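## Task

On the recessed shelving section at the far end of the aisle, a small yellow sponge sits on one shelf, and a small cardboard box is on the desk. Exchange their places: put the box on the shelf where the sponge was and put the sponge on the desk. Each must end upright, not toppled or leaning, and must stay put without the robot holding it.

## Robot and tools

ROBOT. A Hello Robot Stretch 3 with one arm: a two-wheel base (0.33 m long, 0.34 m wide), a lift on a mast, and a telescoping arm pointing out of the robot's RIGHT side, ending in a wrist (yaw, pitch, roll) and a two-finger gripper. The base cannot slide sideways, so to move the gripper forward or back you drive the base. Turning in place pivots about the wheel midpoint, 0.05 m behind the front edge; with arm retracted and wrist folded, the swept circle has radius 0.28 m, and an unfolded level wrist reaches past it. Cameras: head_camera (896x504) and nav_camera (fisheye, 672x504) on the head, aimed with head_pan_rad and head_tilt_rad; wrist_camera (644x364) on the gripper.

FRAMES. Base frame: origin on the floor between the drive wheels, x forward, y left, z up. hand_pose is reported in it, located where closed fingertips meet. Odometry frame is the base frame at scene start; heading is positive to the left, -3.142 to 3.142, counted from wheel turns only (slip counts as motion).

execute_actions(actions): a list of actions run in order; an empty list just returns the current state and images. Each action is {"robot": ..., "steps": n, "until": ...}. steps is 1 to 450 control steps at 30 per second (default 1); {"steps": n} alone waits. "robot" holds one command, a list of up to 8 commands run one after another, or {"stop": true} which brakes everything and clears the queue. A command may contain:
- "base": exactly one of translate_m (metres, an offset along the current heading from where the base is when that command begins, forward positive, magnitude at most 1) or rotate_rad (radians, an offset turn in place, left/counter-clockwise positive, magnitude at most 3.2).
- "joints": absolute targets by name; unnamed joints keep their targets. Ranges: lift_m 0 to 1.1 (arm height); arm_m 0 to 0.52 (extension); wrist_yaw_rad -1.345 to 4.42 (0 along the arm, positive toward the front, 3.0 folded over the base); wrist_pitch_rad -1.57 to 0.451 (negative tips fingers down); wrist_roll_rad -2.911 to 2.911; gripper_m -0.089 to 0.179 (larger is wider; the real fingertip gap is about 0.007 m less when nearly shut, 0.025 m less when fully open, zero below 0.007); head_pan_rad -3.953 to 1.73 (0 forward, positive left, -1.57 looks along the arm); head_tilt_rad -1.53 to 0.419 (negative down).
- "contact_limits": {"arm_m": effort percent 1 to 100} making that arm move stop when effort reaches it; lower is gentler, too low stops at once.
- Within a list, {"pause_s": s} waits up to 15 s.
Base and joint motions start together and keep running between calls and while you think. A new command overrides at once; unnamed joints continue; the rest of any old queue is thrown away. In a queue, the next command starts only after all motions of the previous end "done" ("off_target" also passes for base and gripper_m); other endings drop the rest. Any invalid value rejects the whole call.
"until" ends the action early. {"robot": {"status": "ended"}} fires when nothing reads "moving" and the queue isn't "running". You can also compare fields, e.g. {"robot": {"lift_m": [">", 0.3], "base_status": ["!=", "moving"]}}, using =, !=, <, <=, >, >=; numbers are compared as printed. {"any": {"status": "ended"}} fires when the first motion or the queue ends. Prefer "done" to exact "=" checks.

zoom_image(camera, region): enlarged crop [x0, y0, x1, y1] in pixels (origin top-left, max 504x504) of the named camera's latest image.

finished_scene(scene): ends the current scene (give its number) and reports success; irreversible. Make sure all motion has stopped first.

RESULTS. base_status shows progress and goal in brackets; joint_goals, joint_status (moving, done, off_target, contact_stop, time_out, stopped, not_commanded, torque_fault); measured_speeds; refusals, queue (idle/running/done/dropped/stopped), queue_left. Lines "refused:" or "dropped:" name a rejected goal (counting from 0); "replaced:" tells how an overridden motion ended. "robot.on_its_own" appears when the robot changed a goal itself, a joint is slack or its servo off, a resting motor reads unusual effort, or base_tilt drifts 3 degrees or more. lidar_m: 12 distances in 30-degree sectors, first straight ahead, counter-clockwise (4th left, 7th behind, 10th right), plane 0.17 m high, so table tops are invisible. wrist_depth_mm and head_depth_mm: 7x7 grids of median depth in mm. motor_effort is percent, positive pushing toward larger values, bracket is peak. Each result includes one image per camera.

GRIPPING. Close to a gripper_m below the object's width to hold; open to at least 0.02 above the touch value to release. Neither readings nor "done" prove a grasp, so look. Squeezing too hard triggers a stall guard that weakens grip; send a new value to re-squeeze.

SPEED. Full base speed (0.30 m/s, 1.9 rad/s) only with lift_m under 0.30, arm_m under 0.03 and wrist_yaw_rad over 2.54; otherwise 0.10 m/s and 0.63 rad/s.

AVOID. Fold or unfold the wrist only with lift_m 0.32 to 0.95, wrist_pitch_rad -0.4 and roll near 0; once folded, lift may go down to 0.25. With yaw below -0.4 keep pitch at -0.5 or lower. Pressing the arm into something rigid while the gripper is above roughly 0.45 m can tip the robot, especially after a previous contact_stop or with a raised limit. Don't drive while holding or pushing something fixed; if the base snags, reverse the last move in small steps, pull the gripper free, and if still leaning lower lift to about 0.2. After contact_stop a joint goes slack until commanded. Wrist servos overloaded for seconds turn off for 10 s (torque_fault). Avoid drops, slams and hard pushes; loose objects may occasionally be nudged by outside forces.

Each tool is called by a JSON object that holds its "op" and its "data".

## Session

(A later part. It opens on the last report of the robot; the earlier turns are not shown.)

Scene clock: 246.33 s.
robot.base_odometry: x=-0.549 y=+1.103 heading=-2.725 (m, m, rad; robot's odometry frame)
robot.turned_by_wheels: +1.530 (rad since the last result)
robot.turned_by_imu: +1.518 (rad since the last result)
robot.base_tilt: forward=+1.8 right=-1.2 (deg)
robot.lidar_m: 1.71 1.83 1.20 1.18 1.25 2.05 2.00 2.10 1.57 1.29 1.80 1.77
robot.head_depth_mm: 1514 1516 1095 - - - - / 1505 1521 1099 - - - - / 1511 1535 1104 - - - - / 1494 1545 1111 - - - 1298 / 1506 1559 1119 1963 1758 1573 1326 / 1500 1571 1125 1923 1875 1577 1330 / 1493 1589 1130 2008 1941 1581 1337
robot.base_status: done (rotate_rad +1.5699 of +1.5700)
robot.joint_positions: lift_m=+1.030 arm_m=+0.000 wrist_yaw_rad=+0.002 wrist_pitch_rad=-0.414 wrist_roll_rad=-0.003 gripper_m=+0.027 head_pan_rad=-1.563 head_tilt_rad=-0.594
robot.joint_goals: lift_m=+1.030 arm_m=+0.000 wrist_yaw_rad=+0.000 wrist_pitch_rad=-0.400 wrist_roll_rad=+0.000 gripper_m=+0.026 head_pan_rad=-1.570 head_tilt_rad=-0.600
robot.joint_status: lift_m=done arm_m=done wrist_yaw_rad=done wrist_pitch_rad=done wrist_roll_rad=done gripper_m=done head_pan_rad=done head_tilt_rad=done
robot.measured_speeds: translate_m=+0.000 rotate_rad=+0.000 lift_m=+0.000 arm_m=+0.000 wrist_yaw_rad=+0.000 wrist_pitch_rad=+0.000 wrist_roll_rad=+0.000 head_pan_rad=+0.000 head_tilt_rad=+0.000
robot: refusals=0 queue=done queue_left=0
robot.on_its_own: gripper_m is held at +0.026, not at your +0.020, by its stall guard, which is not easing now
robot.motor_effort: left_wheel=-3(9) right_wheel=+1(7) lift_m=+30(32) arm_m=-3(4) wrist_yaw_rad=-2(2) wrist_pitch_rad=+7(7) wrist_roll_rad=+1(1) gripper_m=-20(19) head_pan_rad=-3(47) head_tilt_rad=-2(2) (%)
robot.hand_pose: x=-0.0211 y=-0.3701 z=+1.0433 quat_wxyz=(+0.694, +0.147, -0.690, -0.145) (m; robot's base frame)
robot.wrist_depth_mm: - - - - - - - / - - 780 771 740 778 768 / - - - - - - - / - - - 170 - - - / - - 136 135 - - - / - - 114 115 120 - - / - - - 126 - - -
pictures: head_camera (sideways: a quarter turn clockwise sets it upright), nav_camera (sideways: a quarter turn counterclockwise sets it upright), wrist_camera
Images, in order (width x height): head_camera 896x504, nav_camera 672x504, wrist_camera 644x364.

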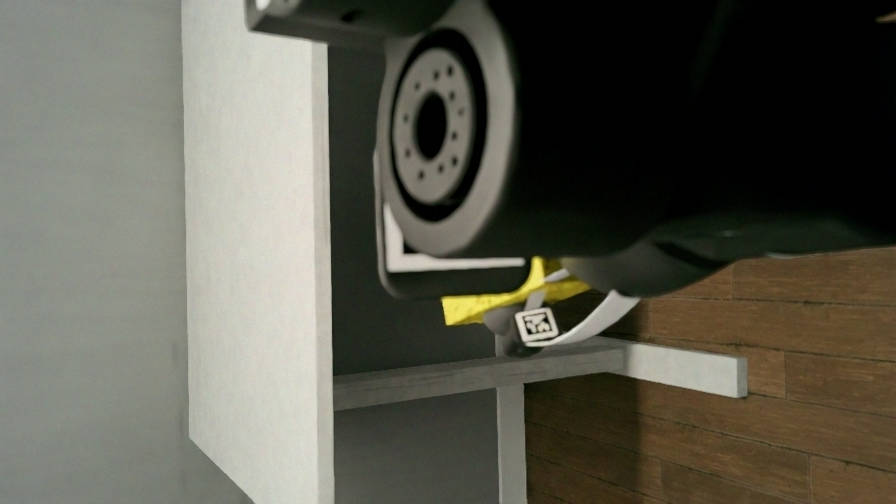

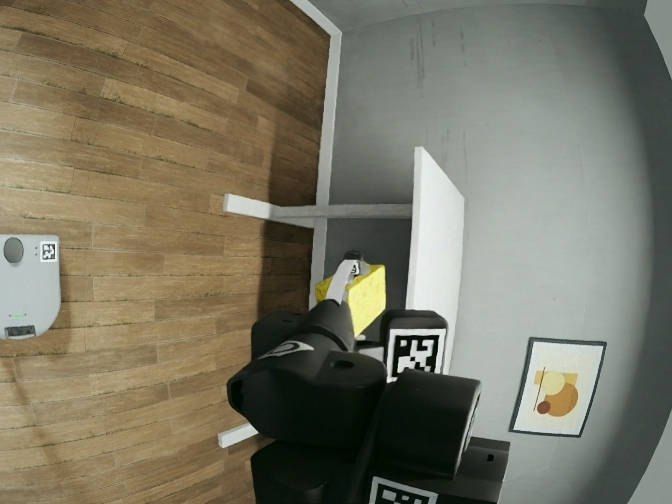

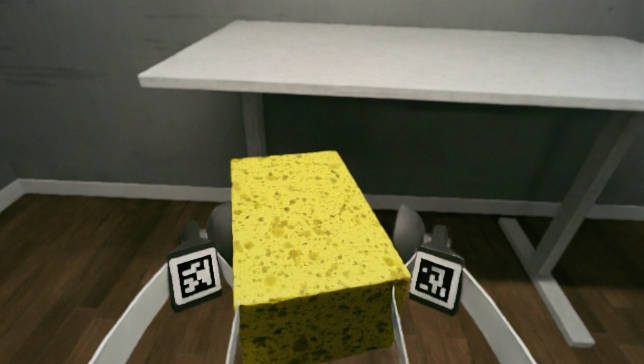

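{"op": "execute_actions", "data": {"actions": [{"robot":[{"base":{"rotate_rad":0.7}},{"base":{"translate_m":-0.6}},{"base":{"rotate_rad":-0.7}},{"joints":{"arm_m":0.42,"lift_m":1.0}}],"steps":450,"until":{"robot":{"status":"ended"}}},{"steps":100,"until":{"robot":{"status":"ended"}}}]}}

Scene clock: 263.03 s.
robot.base_odometry: x=-0.286 y=+1.642 heading=-2.725 (m, m, rad; robot's odometry frame)
robot.turned_by_wheels: +0.000 (rad since the last result)
robot.turned_by_imu: -0.008 (rad since the last result)
robot.base_tilt: forward=+1.9 right=-1.1 (deg)
robot.lidar_m: 2.16 2.30 1.70 1.57 2.13 1.61 1.57 1.64 0.98 1.31 1.09 1.94
robot.head_depth_mm: 1143 1215 - 620 1701 1561 1325 / 1139 - 858 647 1725 1560 1325 / 1131 - 863 648 1727 1562 1323 / 1129 - 821 651 1713 1571 1329 / 1130 1215 868 654 1718 1571 1332 / 1131 1216 925 656 1706 1578 1333 / 1126 1212 929 659 1701 1579 1332
robot.base_status: done (rotate_rad -0.6999 of -0.7000)
robot.joint_positions: lift_m=+1.000 arm_m=+0.420 wrist_yaw_rad=+0.000 wrist_pitch_rad=-0.415 wrist_roll_rad=-0.003 gripper_m=+0.027 head_pan_rad=-1.563 head_tilt_rad=-0.594
robot.joint_goals: lift_m=+1.000 arm_m=+0.420 wrist_yaw_rad=+0.000 wrist_pitch_rad=-0.400 wrist_roll_rad=+0.000 gripper_m=+0.026 head_pan_rad=-1.570 head_tilt_rad=-0.600
robot.joint_status: lift_m=done arm_m=done wrist_yaw_rad=done wrist_pitch_rad=done wrist_roll_rad=done gripper_m=done head_pan_rad=done head_tilt_rad=done
robot.measured_speeds: translate_m=+0.000 rotate_rad=+0.000 lift_m=+0.000 arm_m=+0.000 wrist_yaw_rad=+0.000 wrist_pitch_rad=+0.000 wrist_roll_rad=+0.000 head_pan_rad=+0.000 head_tilt_rad=+0.000
robot: refusals=0 queue=done queue_left=0
robot.on_its_own: gripper_m is held at +0.026, not at your +0.020, by its stall guard, which is not easing now
robot.motor_effort: left_wheel=+2(7) right_wheel=-3(4) lift_m=+22(30) arm_m=+4(5) wrist_yaw_rad=+0(3) wrist_pitch_rad=+8(7) wrist_roll_rad=+1(1) gripper_m=-20(20) head_pan_rad=-3(4) head_tilt_rad=-2(2) (%)
robot.hand_pose: x=-0.0215 y=-0.7895 z=+1.0136 quat_wxyz=(+0.693, +0.146, -0.691, -0.146) (m; robot's base frame)
robot.wrist_depth_mm: 612 598 594 584 579 583 560 / 565 575 598 609 622 594 619 / 405 409 414 424 429 439 445 / 314 315 296 170 330 332 338 / 255 258 136 135 272 272 276 / 216 222 114 115 120 229 228 / 188 188 182 126 189 196 197
pictures: head_camera (sideways: a quarter turn clockwise sets it upright), nav_camera (sideways: a quarter turn counterclockwise sets it upright), wrist_camera
Images, in order (width x height): head_camera 896x504, nav_camera 672x504, wrist_camera 644x364.

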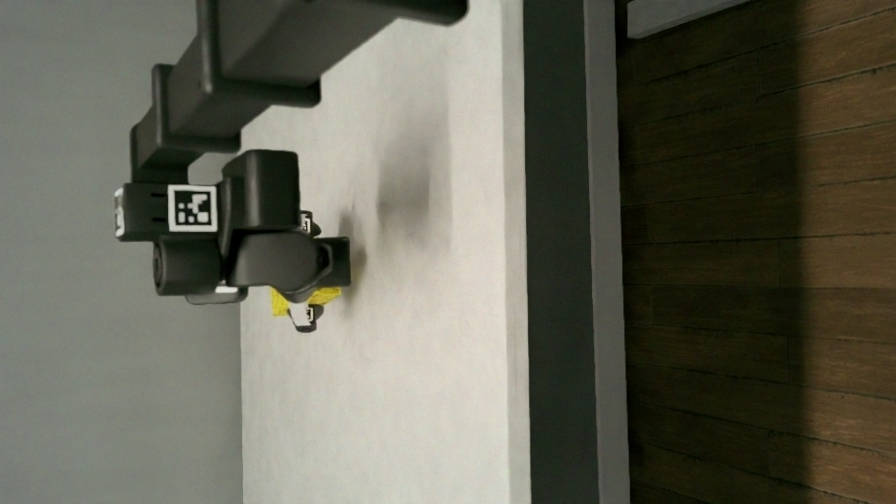

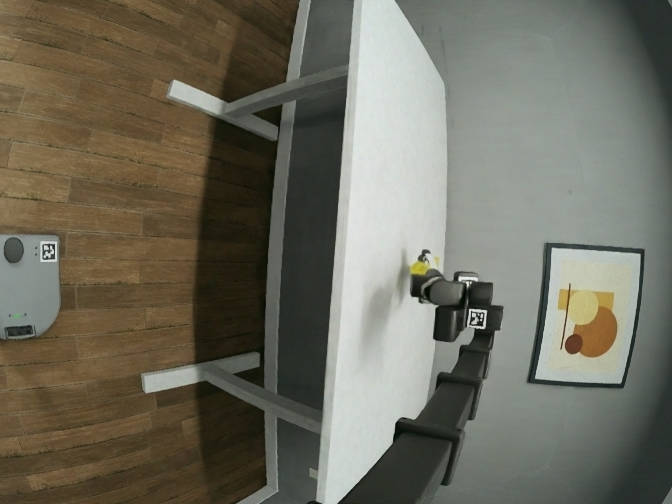

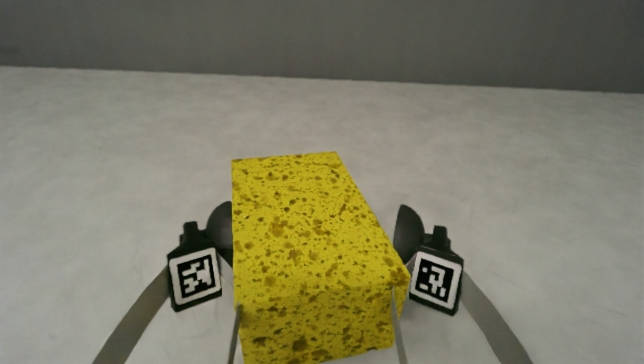

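{"op": "execute_actions", "data": {"actions": [{"robot":[{"joints":{"lift_m":0.952}},{"joints":{"gripper_m":0.14}},{"joints":{"lift_m":0.99,"arm_m":0.25}}],"steps":300,"until":{"robot":{"status":"ended"}}}]}}

Scene clock: 270.60 s.
robot.base_odometry: x=-0.286 y=+1.642 heading=-2.725 (m, m, rad; robot's odometry frame)
robot.turned_by_wheels: +0.000 (rad since the last result)
robot.turned_by_imu: -0.002 (rad since the last result)
robot.base_tilt: forward=+1.7 right=-1.0 (deg)
robot.lidar_m: 2.16 2.29 1.69 1.57 2.13 1.60 1.56 1.64 0.98 1.31 1.09 1.95
robot.head_depth_mm: 1140 1232 - 619 1701 1568 1324 / 1137 1219 - 621 1728 1568 1326 / 1135 1209 - 601 1727 1562 1320 / 1132 1230 - 602 1728 1568 1326 / 1129 1220 923 627 1715 1582 1330 / 1132 1216 926 656 1709 1575 1335 / 1128 1219 929 658 1695 1581 1337
robot.base_status: done (rotate_rad -0.6999 of -0.7000)
robot.joint_positions: lift_m=+0.990 arm_m=+0.250 wrist_yaw_rad=+0.000 wrist_pitch_rad=-0.412 wrist_roll_rad=-0.003 gripper_m=+0.140 head_pan_rad=-1.563 head_tilt_rad=-0.594
robot.joint_goals: lift_m=+0.990 arm_m=+0.250 wrist_yaw_rad=+0.000 wrist_pitch_rad=-0.400 wrist_roll_rad=+0.000 gripper_m=+0.140 head_pan_rad=-1.570 head_tilt_rad=-0.600
robot.joint_status: lift_m=done arm_m=done wrist_yaw_rad=done wrist_pitch_rad=done wrist_roll_rad=done gripper_m=done head_pan_rad=done head_tilt_rad=done
robot.measured_speeds: translate_m=+0.000 rotate_rad=+0.000 lift_m=+0.000 arm_m=+0.000 wrist_yaw_rad=+0.000 wrist_pitch_rad=+0.000 wrist_roll_rad=+0.000 head_pan_rad=+0.000 head_tilt_rad=+0.000
robot: refusals=0 queue=done queue_left=0
robot.motor_effort: left_wheel=+2(2) right_wheel=-4(4) lift_m=+30(31) arm_m=-5(5) wrist_yaw_rad=-1(3) wrist_pitch_rad=+6(7) wrist_roll_rad=+1(1) gripper_m=-1(81) head_pan_rad=-3(4) head_tilt_rad=-2(2) (%)
robot.hand_pose: x=-0.0214 y=-0.6204 z=+1.0039 quat_wxyz=(+0.693, +0.145, -0.691, -0.145) (m; robot's base frame)
robot.wrist_depth_mm: 748 745 766 742 732 742 725 / 551 556 570 594 611 619 629 / 385 394 397 319 411 419 429 / 299 303 307 290 314 320 325 / 245 257 250 252 255 269 259 / 208 - 209 211 213 - 217 / - 179 181 184 184 185 185
pictures: head_camera (sideways: a quarter turn clockwise sets it upright), nav_camera (sideways: a quarter turn counterclockwise sets it upright), wrist_camera
Images, in order (width x height): head_camera 896x504, nav_camera 672x504, wrist_camera 644x364.

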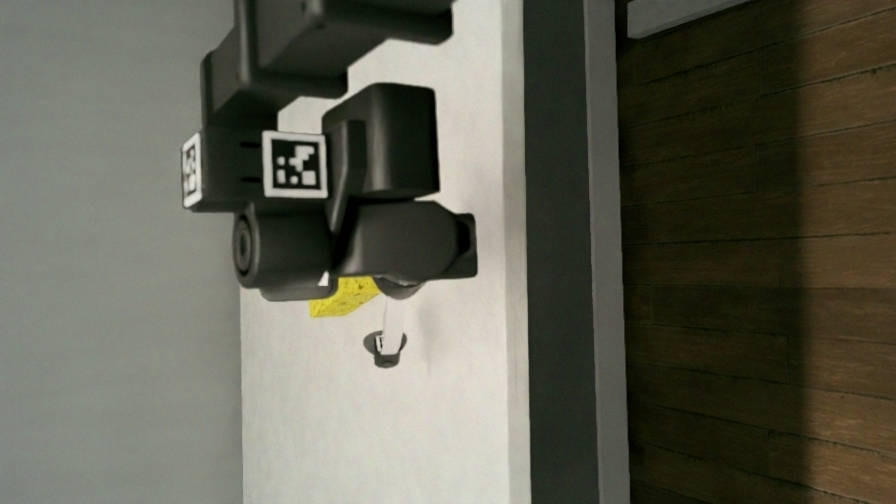

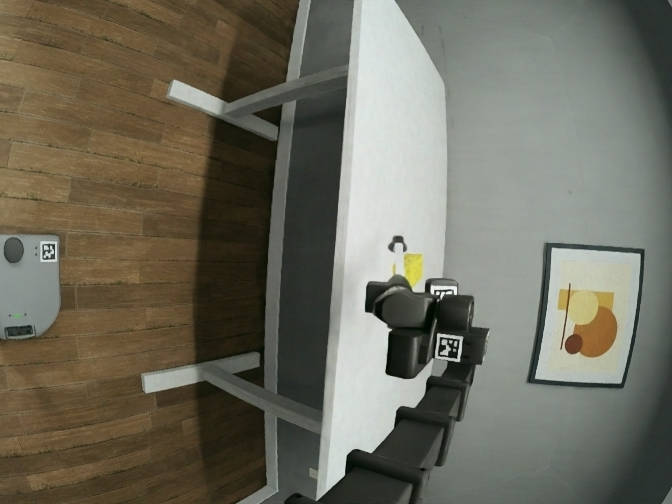

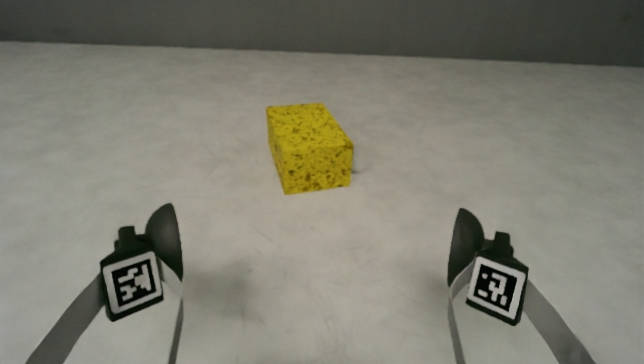

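{"op": "finished_scene", "data": {"scene": 1}}

The scene is finished: the task was done.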